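# Sort small circuit boards by length into two green bins

## Task

Put every small circuit board into one of the two green bins, with all the long boards together in one bin and all the short boards together in the other, and release them with both grippers open at the end.

## Robot and tools

Robot: two arms, left_arm and right_arm, each with a two-finger gripper. Cameras: cam_high, cam_low, cam_left_wrist, cam_right_wrist, each 504x504 pixels. Nothing may leave the table, and the arms must not collide or shove each other hard. Occasionally a held part gets a brief tug or a loose item is nudged.

Frames. Printed poses use one scene frame: origin on the tabletop midway between the arms, +x out over the table, +z up, and left_arm on the +y side. The arm names do not match left or right in an image. Each state line shows end_effector_position (metres) and end_effector_quat_wxyz per gripper; the reported position may be off, more so at long reach. The gripper's fingers point along its own +z and close along its own y; the reported point sits between the pads, about 1 cm behind the tips.

The 14-number row. Every motion command uses one row for both arms: dx, dy, dz, rx, ry, rz, opening for left_arm, then the same seven for right_arm. All values lie in [-1, 1]. The first six per arm are an offset (not a pose) in that gripper's own axes, measured from the gripper pose printed in the latest result showing it; before any such result in the scene, or for the second and later calls within one reply, the offset is measured from where the gripper is when the call begins. Scale: 1.0 equals 0.6 m of travel or 180 degrees; rx, ry, rz form a single rotation vector. Opening is absolute, not an offset: +1 is fully open (0.094 m), -1 closed.

execute_actions takes "actions", a list holding at most one item, plus optional "pictures" (boolean, images come by default). An empty list only reports the state. An action item {"rows": [...], "steps": n} gives 1 to 15 rows and n up to 15 steps of 1/30 s; each row drives one step and the final row repeats to fill n. Each row is counted from the same base pose, not from the previous row. A wait item {"steps": n} (n up to 300) sends nothing and returns after n steps counted from the previous result, thinking time included. A rejected call sends nothing.

move takes "target" (one 14-number row, offsets as above) and "speed" (m/s per arm, 0.002 to 0.5, default 0.25; turn rate is capped at twice that in rad/s). Each gripper follows a straight path that finishes together with the other, lasting 0.5 to 10 s and cut off at 10 s. It does not avoid obstacles or the other arm, and grippers can lag, drift, or overshoot the speed, especially with an almost straight arm. Openings are sent at the start. Its result adds a "move:" line giving the ending (done, off_target, moving, held, fault) and any limits: paced means the sent pose was clipped; held means a safety check blocked some steps, after which the arm may jump faster. Each gripper's distance from its target is reported too.

wait takes "seconds" (0 to 10) and sends nothing new. zoom_image takes "camera" and "region" [x0, y0, x1, y1] in pixels from the top-left corner, at most 504 by 504, returning a closer view of that camera's latest picture. finished_scene takes "scene", the number of the current scene; it ends that scene for good and grades it, so call it only once every board is in the right bin and released.

Control behaviour. Each step, the commanded pose is limited to 70 mm and 16 degrees from the measured pose, then inverse kinematics chases it, favouring position over orientation. After an action ends, an arm only continues to its last clipped pose, so far targets need several calls; read the new pose and command what remains. A "Hand target" line shows where each arm is being driven. Arms tend to finish a centimetre or more low, and repeated zero offsets can let them sag; to keep an arm in place, put the correction back to its desired pose in the first call of a reply and zeros afterwards, raising the aim if it still droops. Zero offsets return the arm to its base pose; they are not a pause. Elbows stop short of full extension. Joint limits (rad): waist -2.618 to 3.054, shoulder 0 to 3.142, elbow 0 to 3.142, wrist pitch -1.571 to 1.571, wrist yaw -1.571 to 1.571, wrist roll -2.094 to 2.094.

Result lines. "pose unreachable" means the clearance check altered or blocked a named arm's command; HELD flags steps where some of the row was not sent. FAULT lines mark an arm stop. grip_measured reports finger opening on the command scale (the last joint value gives metres); each gripper may read up to about 1 mm off consistently. To hold a part, command roughly 0.03 below grip_measured; less margin gives a lighter grip. Pads push about 50 to 62 N, less for parts under about 2 mm thick, with a brief spike at first contact.

Heat. Holding loads warms motors, even while you think. MOTOR HOT appears from 75 °C; at 90 °C that arm halts for 10 s; at 100 °C the arm and gripper go limp and drop. Release loads promptly.

Timing. The simulation runs while you think, and long replies cost robot time. Fast contacts and targets set deep past a surface push hard; avoid drops, slips, slams and hard shoves. Smooth, economical motion is preferred.

Each tool is called after ">>>" in YAML: its name, and indented under it one key for each argument.

## Session

>>> execute_actions:
  actions: []

Scene clock: 0.00 s of 6800.00 s.
left_arm: end_effector_position=(+0.6083, +0.1591, +0.3831) grip_measured=+1.000 end_effector_quat_wxyz=(+0.643, +0.040, +0.688, +0.334) | right_arm: end_effector_position=(+0.2981, -0.0487, +0.1162) grip_measured=+1.000 end_effector_quat_wxyz=(+0.464, +0.249, +0.734, +0.429)
Joint positions: left_arm=[-0.468  2.438  2.515  0.012 -0.985  0.611  0.094] | right_arm=[1.038 1.669 0.431 0.989 0.62  1.22  0.094]
Joint velocities: left_arm=[-0.002 -0.002 -0.022 -0.007  0.037  0.007  0.   ] | right_arm=[-0.002 -0.002 -0.002 -0.066 -0.007 -0.095  0.   ]
Motor temperatures (°C, as the motors report them): left_arm=[21 25 24 22 21 21] | right_arm=[19 23 21 20 21 21]
Hand target (left_arm): +0.605, +0.161, +0.394; +0.649, +0.033, +0.685, +0.330
Hand target (right_arm): +0.300, -0.047, +0.123; +0.468, +0.250, +0.728, +0.434

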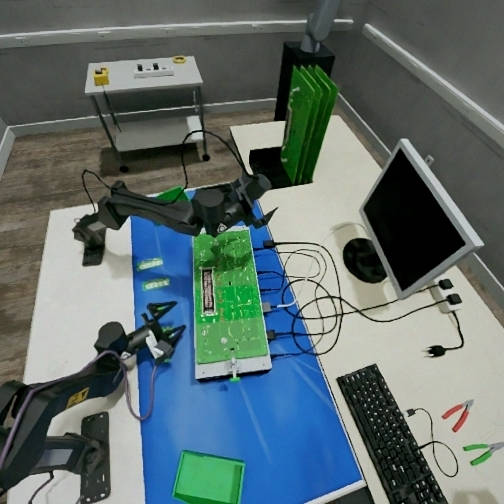

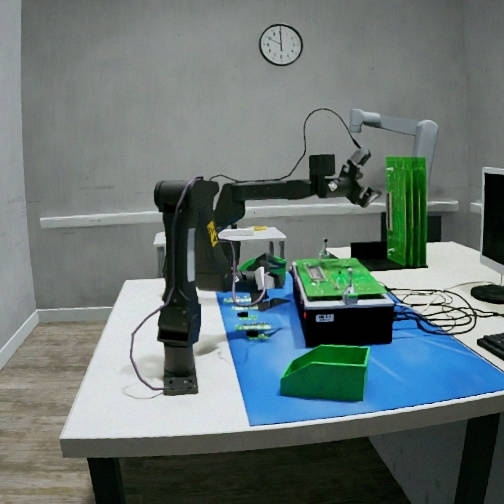

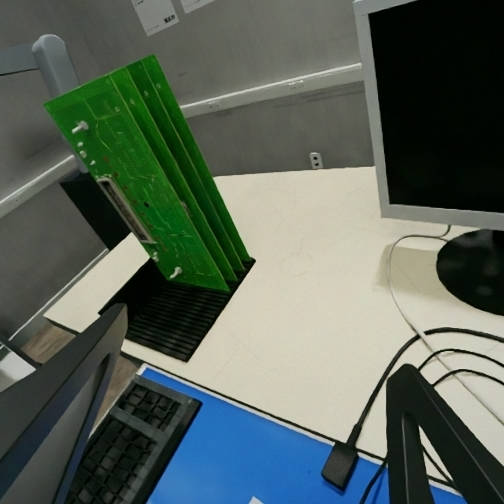

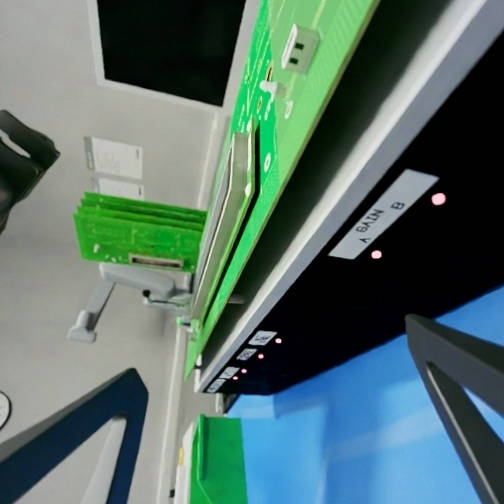

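>>> move:
  target: [0.478,0.13,-0.566,0.238,0.458,-0.028,0.3,-0.044,-0.068,-0.188,0.3,0.325,-0.174,0.3]

>>> move:
  target: [0,0,0.17,0,0,0,0.3,0,0,0.1,0,0,0,0.3]
  speed: 0.12

Scene clock: 12.53 s of 6800.00 s.
left_arm: end_effector_position=(+0.2205, +0.2134, +0.1568) grip_measured=+0.303 end_effector_quat_wxyz=(-0.007, +0.002, +1.000, +0.002) | right_arm: end_effector_position=(+0.2070, -0.1380, +0.1102) grip_measured=+0.303 end_effector_quat_wxyz=(+0.000, +0.001, +1.000, -0.013)
Joint positions: left_arm=[-0.514  1.591  1.44  -1.434  0.005 -0.607  0.061] | right_arm=[ 0.8    1.612  1.277 -1.255  0.019  0.817  0.061]
Joint velocities: left_arm=[ 0.002 -0.007  0.007  0.007 -0.066 -0.022 -0.   ] | right_arm=[-0.017 -0.012  0.007 -0.022  0.037  0.037  0.   ]
Motor temperatures (°C, as the motors report them): left_arm=[21 32 25 23 21 21] | right_arm=[19 24 23 22 21 21]
Hand target (left_arm): +0.219, +0.216, +0.160; -0.002, +0.000, +1.000, -0.006
Hand target (right_arm): +0.212, -0.136, +0.116; +0.004, +0.001, +1.000, -0.008
Off the commanded pose (left_arm): 0.007 m, 1 deg.
Off the commanded pose (right_arm): 0.008 m, 2 deg.
After step 90, 5.70 s passed at rest.
move: done

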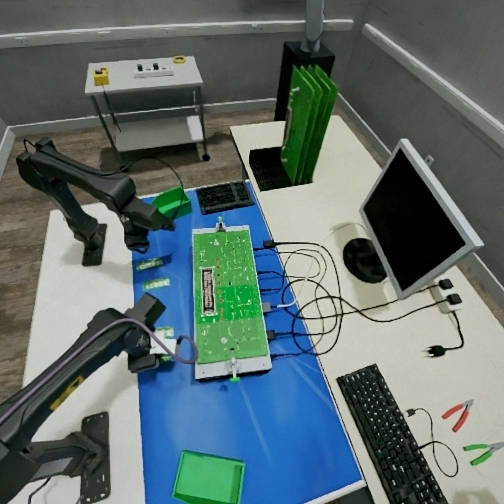

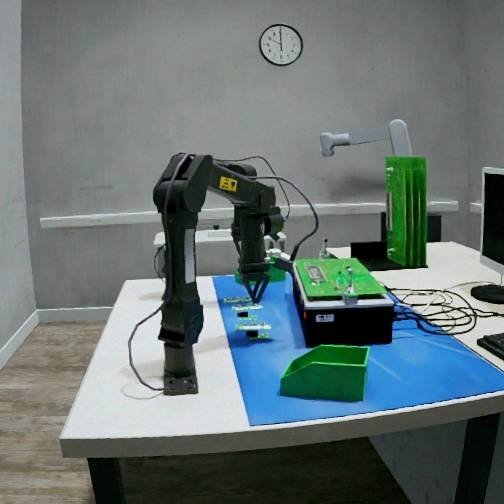

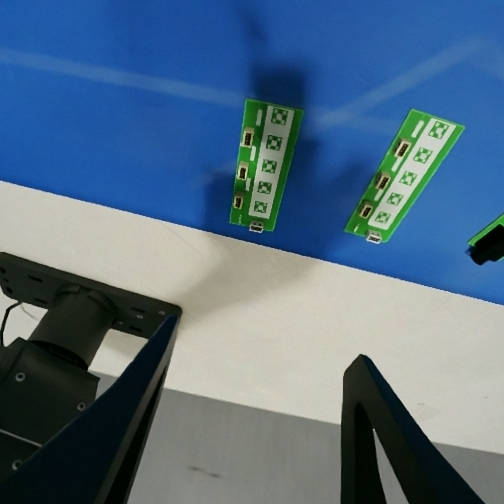

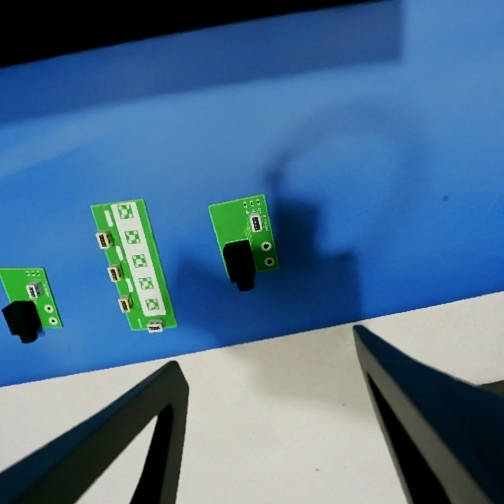

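Scene clock: 13.97 s of 6800.00 s.
left_arm: end_effector_position=(+0.2177, +0.2153, +0.0577) grip_measured=+0.303 end_effector_quat_wxyz=(-0.008, +0.002, +1.000, +0.002) | right_arm: end_effector_position=(+0.2064, -0.1386, +0.0526) grip_measured=+0.303 end_effector_quat_wxyz=(+0.001, +0.001, +1.000, -0.013)
Joint positions: left_arm=[-0.514  1.621  1.074 -1.039  0.005 -0.607  0.061] | right_arm=[ 0.8    1.654  1.088 -1.023  0.019  0.817  0.061]
Joint velocities: left_arm=[-0.017 -0.002 -0.002 -0.007 -0.022  0.007  0.   ] | right_arm=[ 0.007 -0.012 -0.002 -0.022  0.007 -0.051 -0.001]
Motor temperatures (°C, as the motors report them): left_arm=[21 32 25 23 21 21] | right_arm=[19 24 23 22 21 21]
Hand target (left_arm): +0.218, +0.215, +0.055; -0.007, +0.002, +1.000, +0.002
Hand target (right_arm): +0.207, -0.139, +0.050; +0.000, +0.001, +1.000, -0.013
Off the commanded pose (left_arm): 0.004 m, 0 deg.
Off the commanded pose (right_arm): 0.003 m, 0 deg.
move: done

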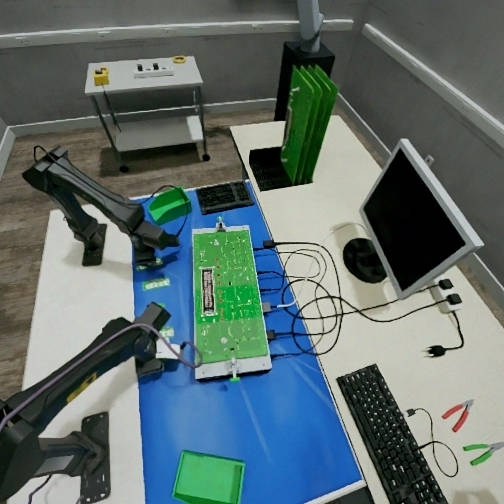

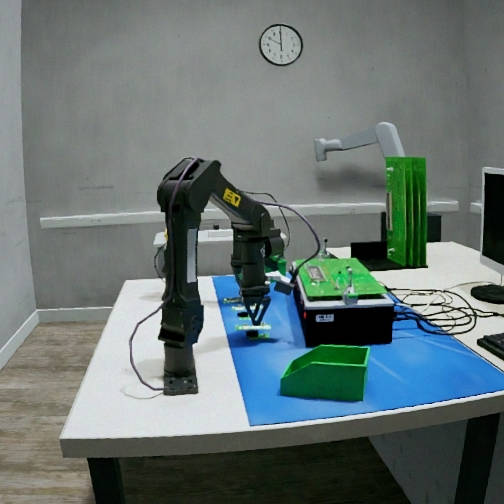

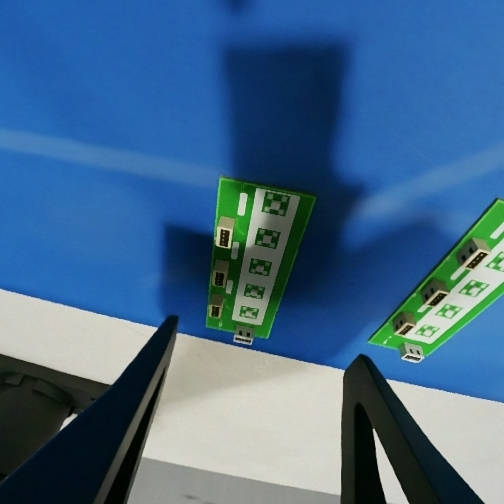

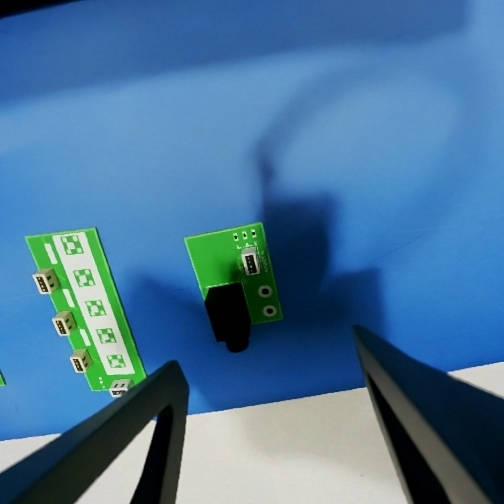

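>>> move:
  target: [0.008,0.016,0.092,0.006,0,-0.015,0.3,0,0.014,0.092,0,0,0,0.3]
  speed: 0.03

>>> move:
  target: [0,0,0.018,0,0,0,-0.375,0,0,0.018,0,0,0,-0.37]
  speed: 0.02

>>> move:
  target: [0,0,-0.21,0,0,0.015,-0.375,0,0,-0.22,0,0,0,-0.37]
  speed: 0.15

Scene clock: 21.17 s of 6800.00 s.
left_arm: end_effector_position=(+0.2115, +0.2235, +0.0148) grip_measured=+0.303 end_effector_quat_wxyz=(-0.009, -0.014, +1.000, -0.007) | right_arm: end_effector_position=(+0.2076, -0.1335, +0.0089) grip_measured=+0.302 end_effector_quat_wxyz=(+0.001, +0.001, +1.000, -0.013)
Joint positions: left_arm=[-0.491  1.642  0.912 -0.846  0.022 -0.616  0.061] | right_arm=[ 0.809  1.741  0.997 -0.846  0.019  0.828  0.061]
Joint velocities: left_arm=[-0.007  0.007  0.002 -0.081  0.007 -0.037  0.   ] | right_arm=[ 0.012 -0.007 -0.002  0.037  0.007 -0.007  0.   ]
Motor temperatures (°C, as the motors report them): left_arm=[21 30 25 22 21 21] | right_arm=[19 24 23 21 21 21]
Hand target (left_arm): +0.211, +0.226, +0.004; -0.008, -0.022, +1.000, -0.007
Hand target (right_arm): +0.206, -0.132, -0.002; +0.001, +0.000, +1.000, -0.013
Off the commanded pose (left_arm): 0.012 m, 1 deg.
Off the commanded pose (right_arm): 0.012 m, 0 deg.
After step 90, 2.10 s passed at rest.
move: off_target (left_arm, right_arm)

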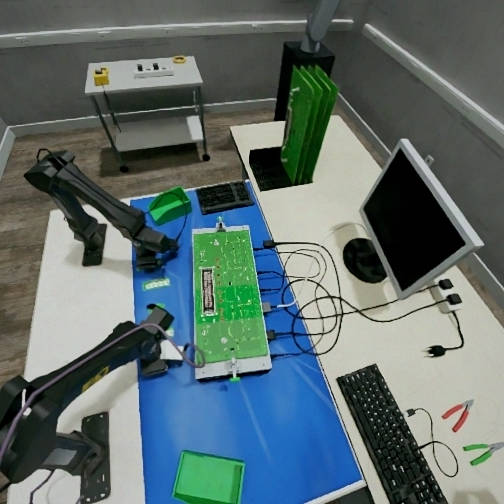

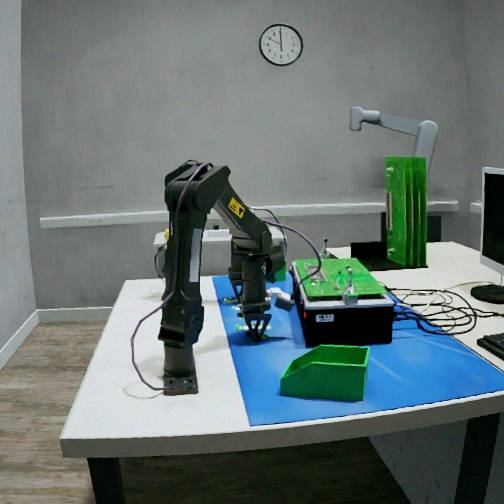

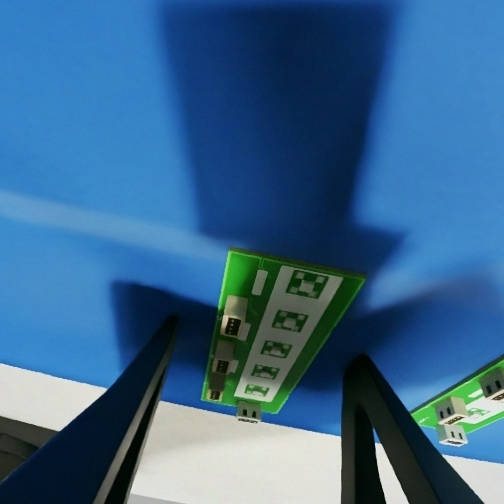

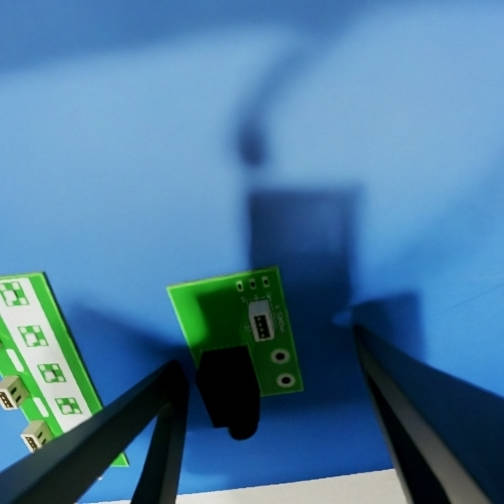

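Scene clock: 21.93 s of 6800.00 s.
left_arm: end_effector_position=(+0.2118, +0.2213, +0.0149) grip_measured=-0.346 end_effector_quat_wxyz=(-0.009, -0.014, +1.000, -0.013) | right_arm: end_effector_position=(+0.2097, -0.1303, +0.0082) grip_measured=-0.349 end_effector_quat_wxyz=(+0.004, +0.001, +1.000, -0.007)
Joint positions: left_arm=[-0.491  1.642  0.912 -0.84   0.031 -0.616  0.031] | right_arm=[ 0.809  1.743  0.997 -0.83   0.015  0.828  0.031]
Joint velocities: left_arm=[-0.007 -0.007 -0.002 -0.066 -0.007  0.022 -0.001] | right_arm=[ 0.002 -0.012 -0.012  0.007  0.007  0.007  0.   ]
Motor temperatures (°C, as the motors report them): left_arm=[21 30 25 22 21 21] | right_arm=[19 24 23 21 21 21]
Hand target (left_arm): +0.211, +0.224, +0.005; -0.009, -0.014, +1.000, -0.007
Hand target (right_arm): +0.207, -0.134, -0.002; +0.000, +0.001, +1.000, -0.013
Off the commanded pose (left_arm): 0.011 m, 1 deg.
Off the commanded pose (right_arm): 0.011 m, 1 deg.
move: off_target (left_arm, right_arm)

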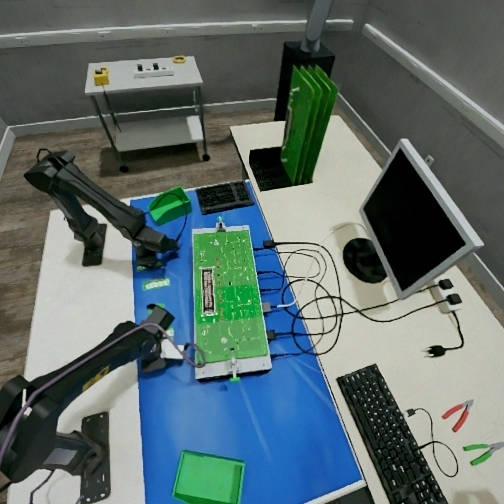

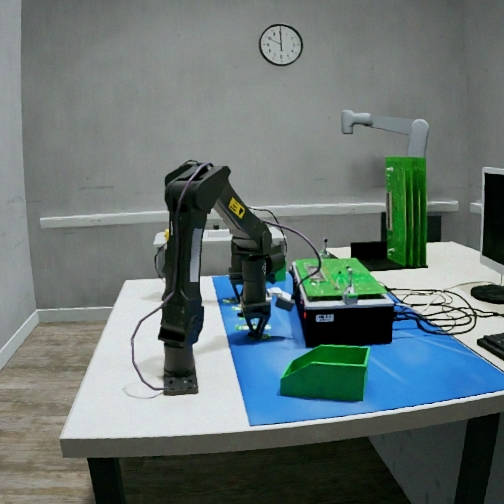

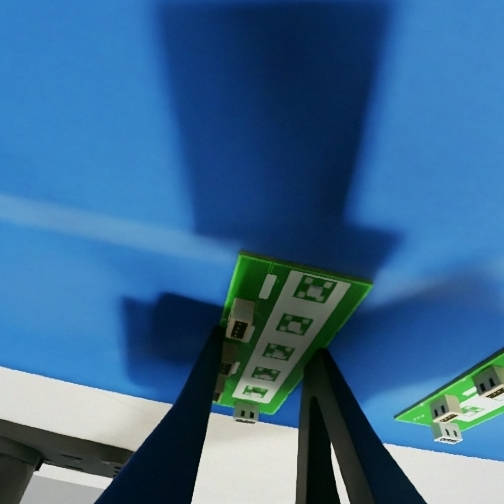

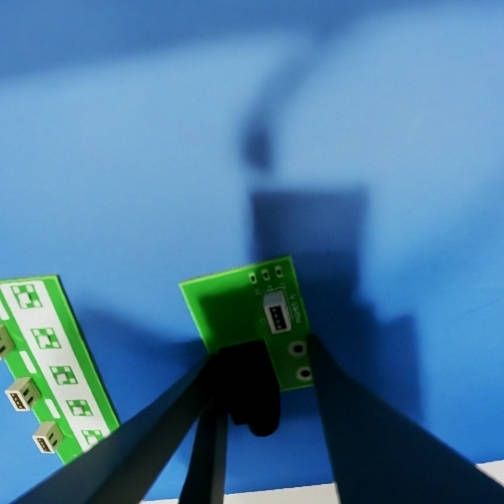

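Scene clock: 23.47 s of 6800.00 s.
left_arm: end_effector_position=(+0.2112, +0.2217, +0.1302) grip_measured=-0.346 end_effector_quat_wxyz=(-0.019, +0.012, +1.000, -0.006) | right_arm: end_effector_position=(+0.2076, -0.1326, +0.1281) grip_measured=-0.349 end_effector_quat_wxyz=(-0.008, +0.001, +1.000, -0.019)
Joint positions: left_arm=[-0.491  1.552  1.296 -1.34   0.031 -0.564  0.031] | right_arm=[ 0.809  1.643  1.381 -1.347  0.015  0.828  0.031]
Joint velocities: left_arm=[-0.007 -0.017  0.007 -0.081 -0.037 -0.007 -0.001] | right_arm=[-0.002 -0.012 -0.012 -0.051  0.007 -0.022 -0.   ]
Motor temperatures (°C, as the motors report them): left_arm=[21 30 25 22 21 21] | right_arm=[19 24 23 21 21 21]
Hand target (left_arm): +0.215, +0.223, +0.140; -0.008, +0.009, +1.000, -0.013
Hand target (right_arm): +0.210, -0.130, +0.140; +0.004, +0.001, +1.000, -0.006
Off the commanded pose (left_arm): 0.011 m, 2 deg.
Off the commanded pose (right_arm): 0.013 m, 2 deg.
move: off_target (left_arm, right_arm)

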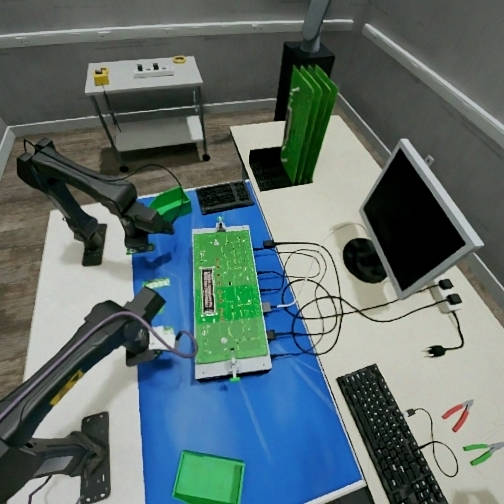

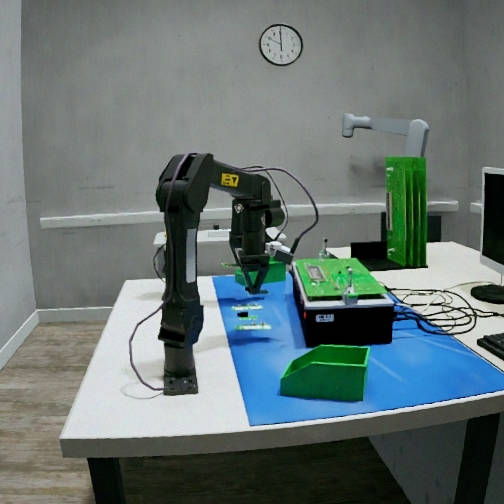

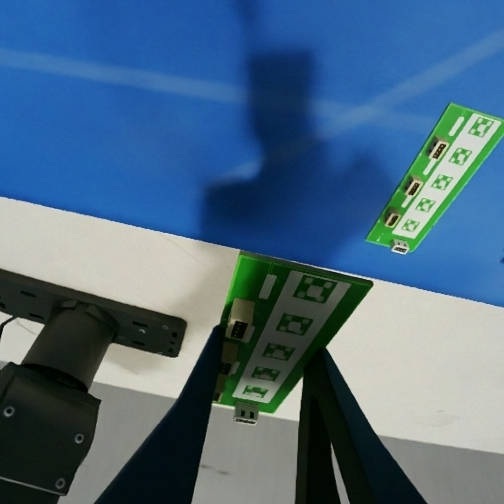

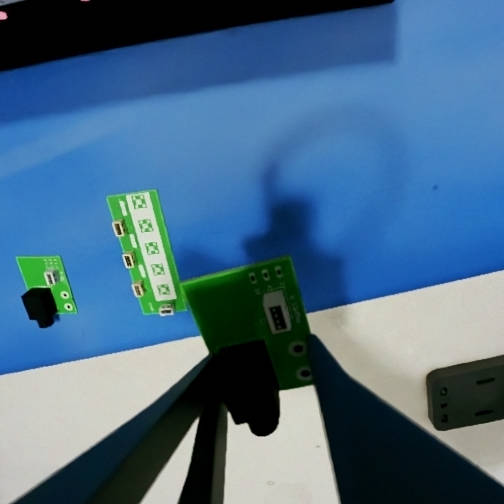

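>>> move:
  target: [-0.165,0.425,0,0,-0.012,-0.14,-0.375,-0.17,-0.57,0.01,-0.012,-0.012,0.09,-0.37]

Scene clock: 27.33 s of 6800.00 s.
left_arm: end_effector_position=(+0.3096, +0.4726, +0.1221) grip_measured=-0.346 end_effector_quat_wxyz=(-0.006, -0.209, +0.978, +0.003) | right_arm: end_effector_position=(+0.3053, -0.4728, +0.1189) grip_measured=-0.349 end_effector_quat_wxyz=(-0.008, +0.147, +0.989, +0.005)
Joint positions: left_arm=[ 0.408  1.799  1.538 -1.321 -0.007 -0.111  0.031] | right_arm=[-0.456  1.77   1.489 -1.308 -0.005 -0.147  0.031]
Joint velocities: left_arm=[-0.007 -0.012 -0.017  0.007 -0.007  0.037 -0.   ] | right_arm=[ 0.012 -0.017 -0.017  0.037  0.051 -0.037  0.001]
Motor temperatures (°C, as the motors report them): left_arm=[21 30 26 22 21 21] | right_arm=[19 25 24 21 21 21]
Hand target (left_arm): +0.316, +0.476, +0.128; +0.006, -0.207, +0.978, +0.007
Hand target (right_arm): +0.311, -0.474, +0.127; +0.004, +0.142, +0.990, +0.006
Off the commanded pose (left_arm): 0.007 m, 1 deg.
Off the commanded pose (right_arm): 0.015 m, 3 deg.
move: off_target (right_arm)

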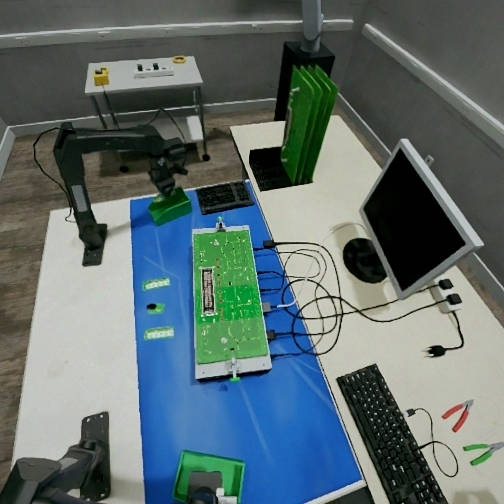

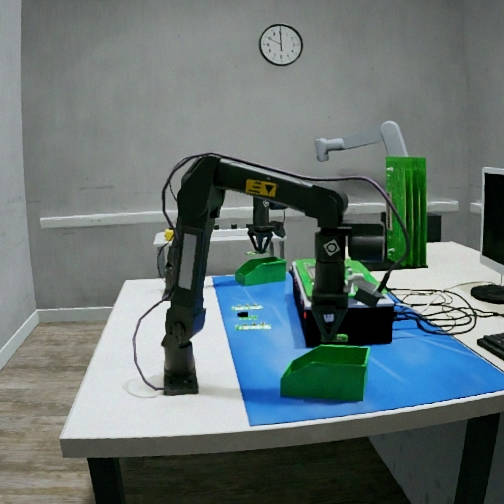

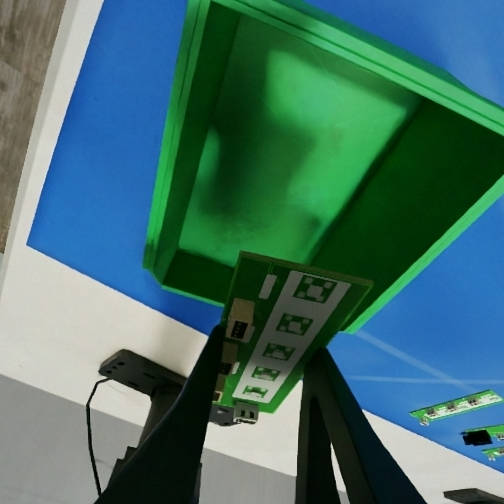

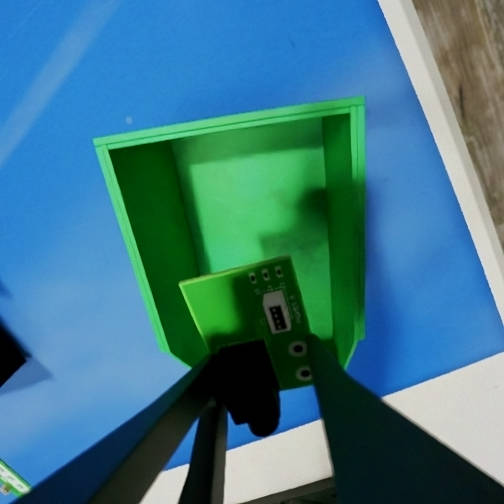

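>>> move:
  target: [-0.012,0.014,0.14,0,0,0.02,-0.375,0,0,0.14,0,0,0,-0.37]
  speed: 0.08

>>> execute_actions:
  actions:
    - {"rows":[[0,0,0,0,0,0,0,0,0,0,0,0,0,0]],"steps":10}
  pictures: false

>>> move:
  target: [0,0,-0.16,0,-0.01,0.117,0,0,0,-0.16,0,-0.01,-0.094,0]

>>> move:
  target: [0.13,-0.6,0.11,0,-0.008,0,0.3,0.15,0.45,0,0,-0.008,0,0.3]

Scene clock: 35.37 s of 6800.00 s.
left_arm: end_effector_position=(+0.3110, +0.4807, +0.0411) grip_measured=-0.346 end_effector_quat_wxyz=(-0.007, -0.177, +0.984, +0.002) | right_arm: end_effector_position=(+0.3030, -0.4715, +0.0362) grip_measured=-0.349 end_effector_quat_wxyz=(-0.011, +0.146, +0.989, +0.007)
Joint positions: left_arm=[ 0.43   1.87   1.302 -1.016 -0.007 -0.023  0.031] | right_arm=[-0.456  1.829  1.227 -0.994 -0.007 -0.147  0.031]
Joint velocities: left_arm=[ 0.007  0.002 -0.007  0.007  0.007  0.095 -0.   ] | right_arm=[-0.012 -0.007 -0.012 -0.022  0.007  0.022 -0.   ]
Motor temperatures (°C, as the motors report them): left_arm=[21 30 26 22 21 21] | right_arm=[19 25 24 21 21 21]
Hand target (left_arm): +0.310, +0.484, +0.038; -0.006, -0.178, +0.984, +0.003
Hand target (right_arm): +0.305, -0.471, +0.035; -0.007, +0.147, +0.989, +0.005
Off the commanded pose (left_arm): 0.004 m, 0 deg.
Off the commanded pose (right_arm): 0.002 m, 0 deg.
After step 90, 3.43 s passed at rest.
move: done

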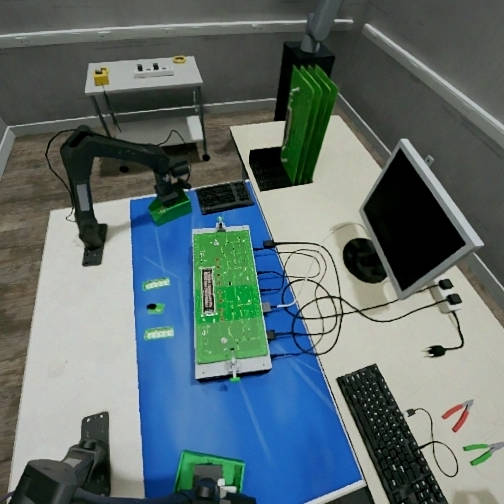

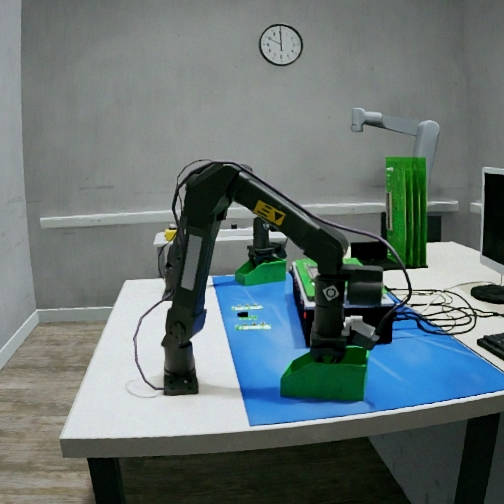

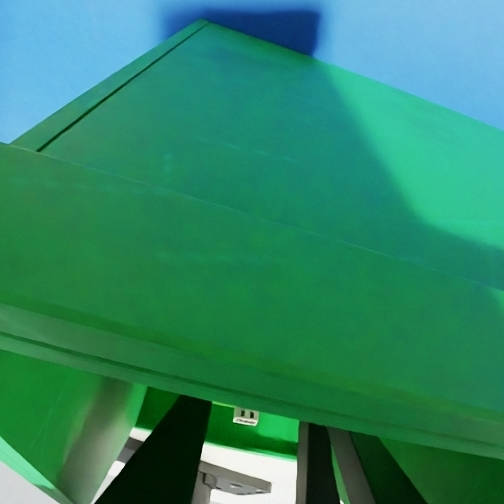

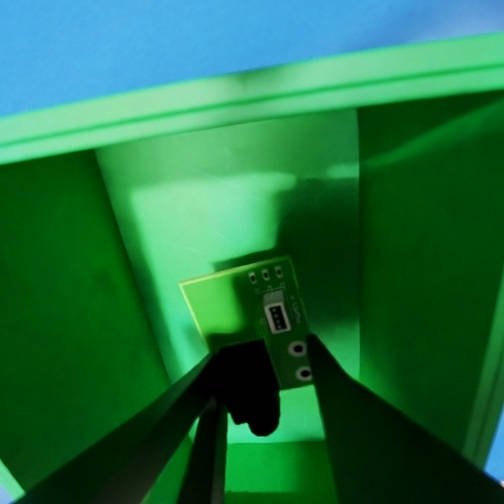

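Scene clock: 35.70 s of 6800.00 s.
left_arm: end_effector_position=(+0.3110, +0.4806, +0.0411) grip_measured=-0.003 end_effector_quat_wxyz=(-0.007, -0.177, +0.984, +0.002) | right_arm: end_effector_position=(+0.3032, -0.4711, +0.0362) grip_measured=-0.003 end_effector_quat_wxyz=(-0.011, +0.146, +0.989, +0.008)
Joint positions: left_arm=[ 0.43   1.87   1.302 -1.016 -0.006 -0.023  0.047] | right_arm=[-0.456  1.829  1.227 -0.994 -0.009 -0.147  0.047]
Joint velocities: left_arm=[-0.002 -0.012 -0.017  0.037 -0.022 -0.037  0.001] | right_arm=[-0.007  0.007  0.007 -0.007 -0.051  0.037  0.001]
Motor temperatures (°C, as the motors report them): left_arm=[21 30 26 22 21 21] | right_arm=[19 25 24 21 21 21]
Hand target (left_arm): +0.311, +0.481, +0.041; -0.007, -0.177, +0.984, +0.002
Hand target (right_arm): +0.303, -0.471, +0.036; -0.011, +0.146, +0.989, +0.007
Off the commanded pose (left_arm): 0.000 m, 0 deg.
Off the commanded pose (right_arm): 0.000 m, 0 deg.
Steps of this call (steps 1 to 10: all 10 steps of this action). Readings (end_effector_position):
1: left_arm (+0.3110, +0.4807, +0.0411) | right_arm (+0.3030, -0.4715, +0.0362)
2: left_arm (+0.3110, +0.4807, +0.0411) | right_arm (+0.3031, -0.4714, +0.0362)
4: left_arm (+0.3110, +0.4806, +0.0411) | right_arm (+0.3032, -0.4712, +0.0362)
8: left_arm (+0.3110, +0.4806, +0.0411) | right_arm (+0.3032, -0.4711, +0.0362)
10: the state above

Scene clock: 37.33 s of 6800.00 s.
left_arm: end_effector_position=(+0.3103, +0.4804, +0.1254) grip_measured=-0.003 end_effector_quat_wxyz=(-0.006, +0.002, +1.000, +0.001) | right_arm: end_effector_position=(+0.3000, -0.4707, +0.1186) grip_measured=-0.003 end_effector_quat_wxyz=(-0.014, -0.001, +1.000, +0.012)
Joint positions: left_arm=[ 0.43   1.812  1.567 -1.337 -0.006  0.337  0.047] | right_arm=[-0.46   1.765  1.482 -1.324 -0.01  -0.446  0.047]
Joint velocities: left_arm=[ 0.002  0.012  0.012 -0.007  0.037  0.051  0.001] | right_arm=[-0.002  0.002 -0.007 -0.037  0.007 -0.022 -0.   ]
Motor temperatures (°C, as the motors report them): left_arm=[21 30 27 22 21 21] | right_arm=[19 26 24 21 21 21]
Hand target (left_arm): +0.314, +0.480, +0.137; +0.008, +0.006, +1.000, +0.004
Hand target (right_arm): +0.304, -0.474, +0.132; +0.006, -0.001, +1.000, +0.007
Off the commanded pose (left_arm): 0.012 m, 2 deg.
Off the commanded pose (right_arm): 0.015 m, 2 deg.
move: off_target (left_arm, right_arm)

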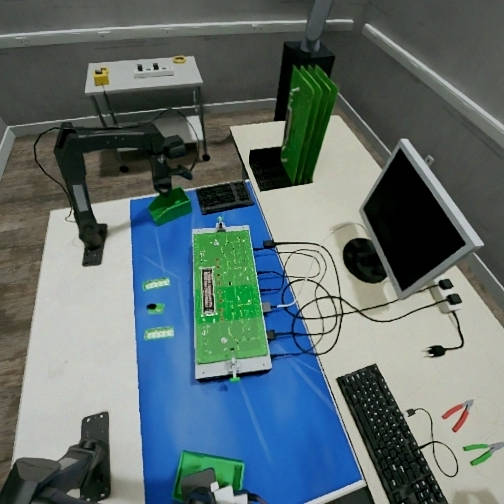

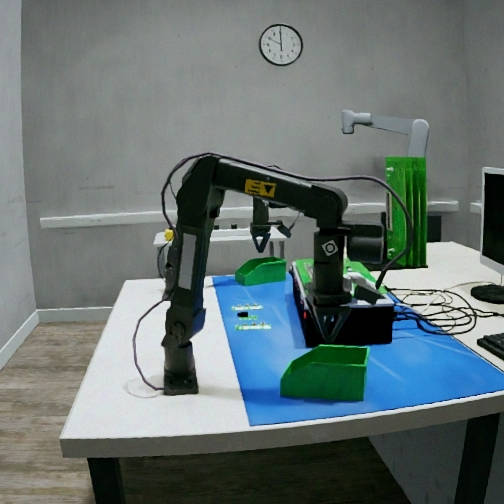

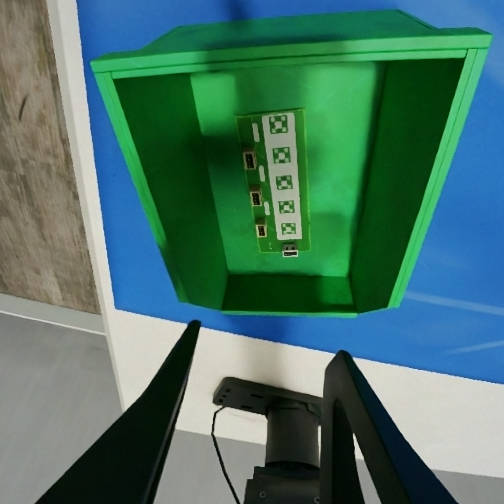

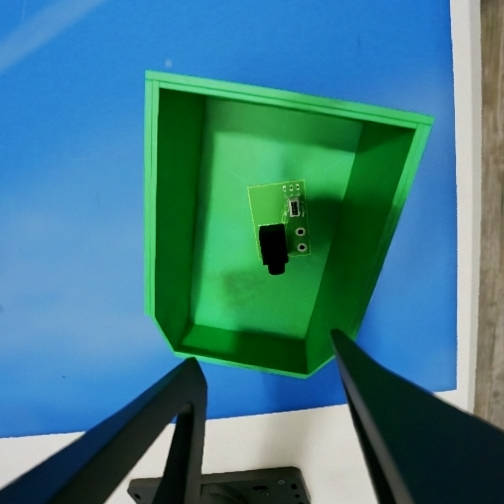

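Scene clock: 39.50 s of 6800.00 s.
left_arm: end_effector_position=(+0.2208, +0.1242, +0.0570) grip_measured=+0.297 end_effector_quat_wxyz=(-0.014, +0.007, +1.000, -0.004) | right_arm: end_effector_position=(+0.2013, -0.2058, +0.1228) grip_measured=+0.297 end_effector_quat_wxyz=(-0.010, -0.001, +1.000, +0.003)
Joint positions: left_arm=[-0.724  1.849  1.34  -1.074  0.026 -0.808  0.061] | right_arm=[ 0.587  1.417  1.144 -1.311 -0.016  0.601  0.061]
Joint velocities: left_arm=[ 0.002  0.002 -0.002  0.007 -0.007 -0.066 -0.001] | right_arm=[-0.027 -0.022 -0.002 -0.007  0.007 -0.022 -0.   ]
Motor temperatures (°C, as the motors report them): left_arm=[21 30 27 22 21 21] | right_arm=[19 26 24 21 21 21]
Hand target (left_arm): +0.229, +0.119, +0.062; -0.001, +0.002, +1.000, -0.011
Hand target (right_arm): +0.207, -0.202, +0.128; +0.004, -0.000, +1.000, +0.005
Off the commanded pose (left_arm): 0.010 m, 2 deg.
Off the commanded pose (right_arm): 0.011 m, 1 deg.
move: off_target (right_arm)

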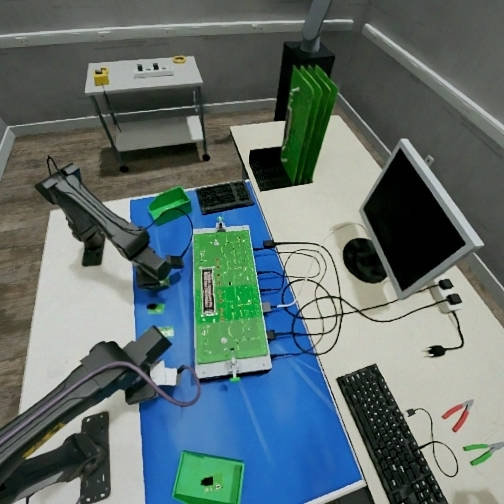

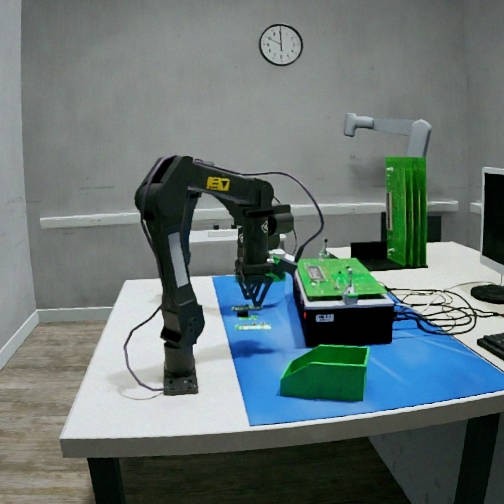

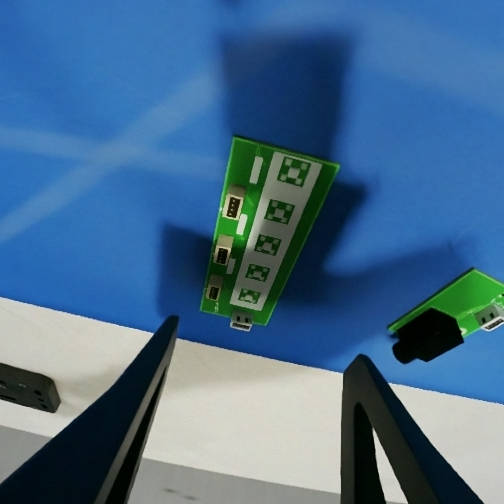

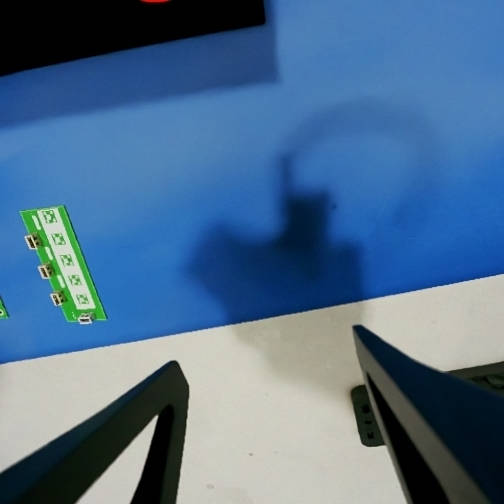

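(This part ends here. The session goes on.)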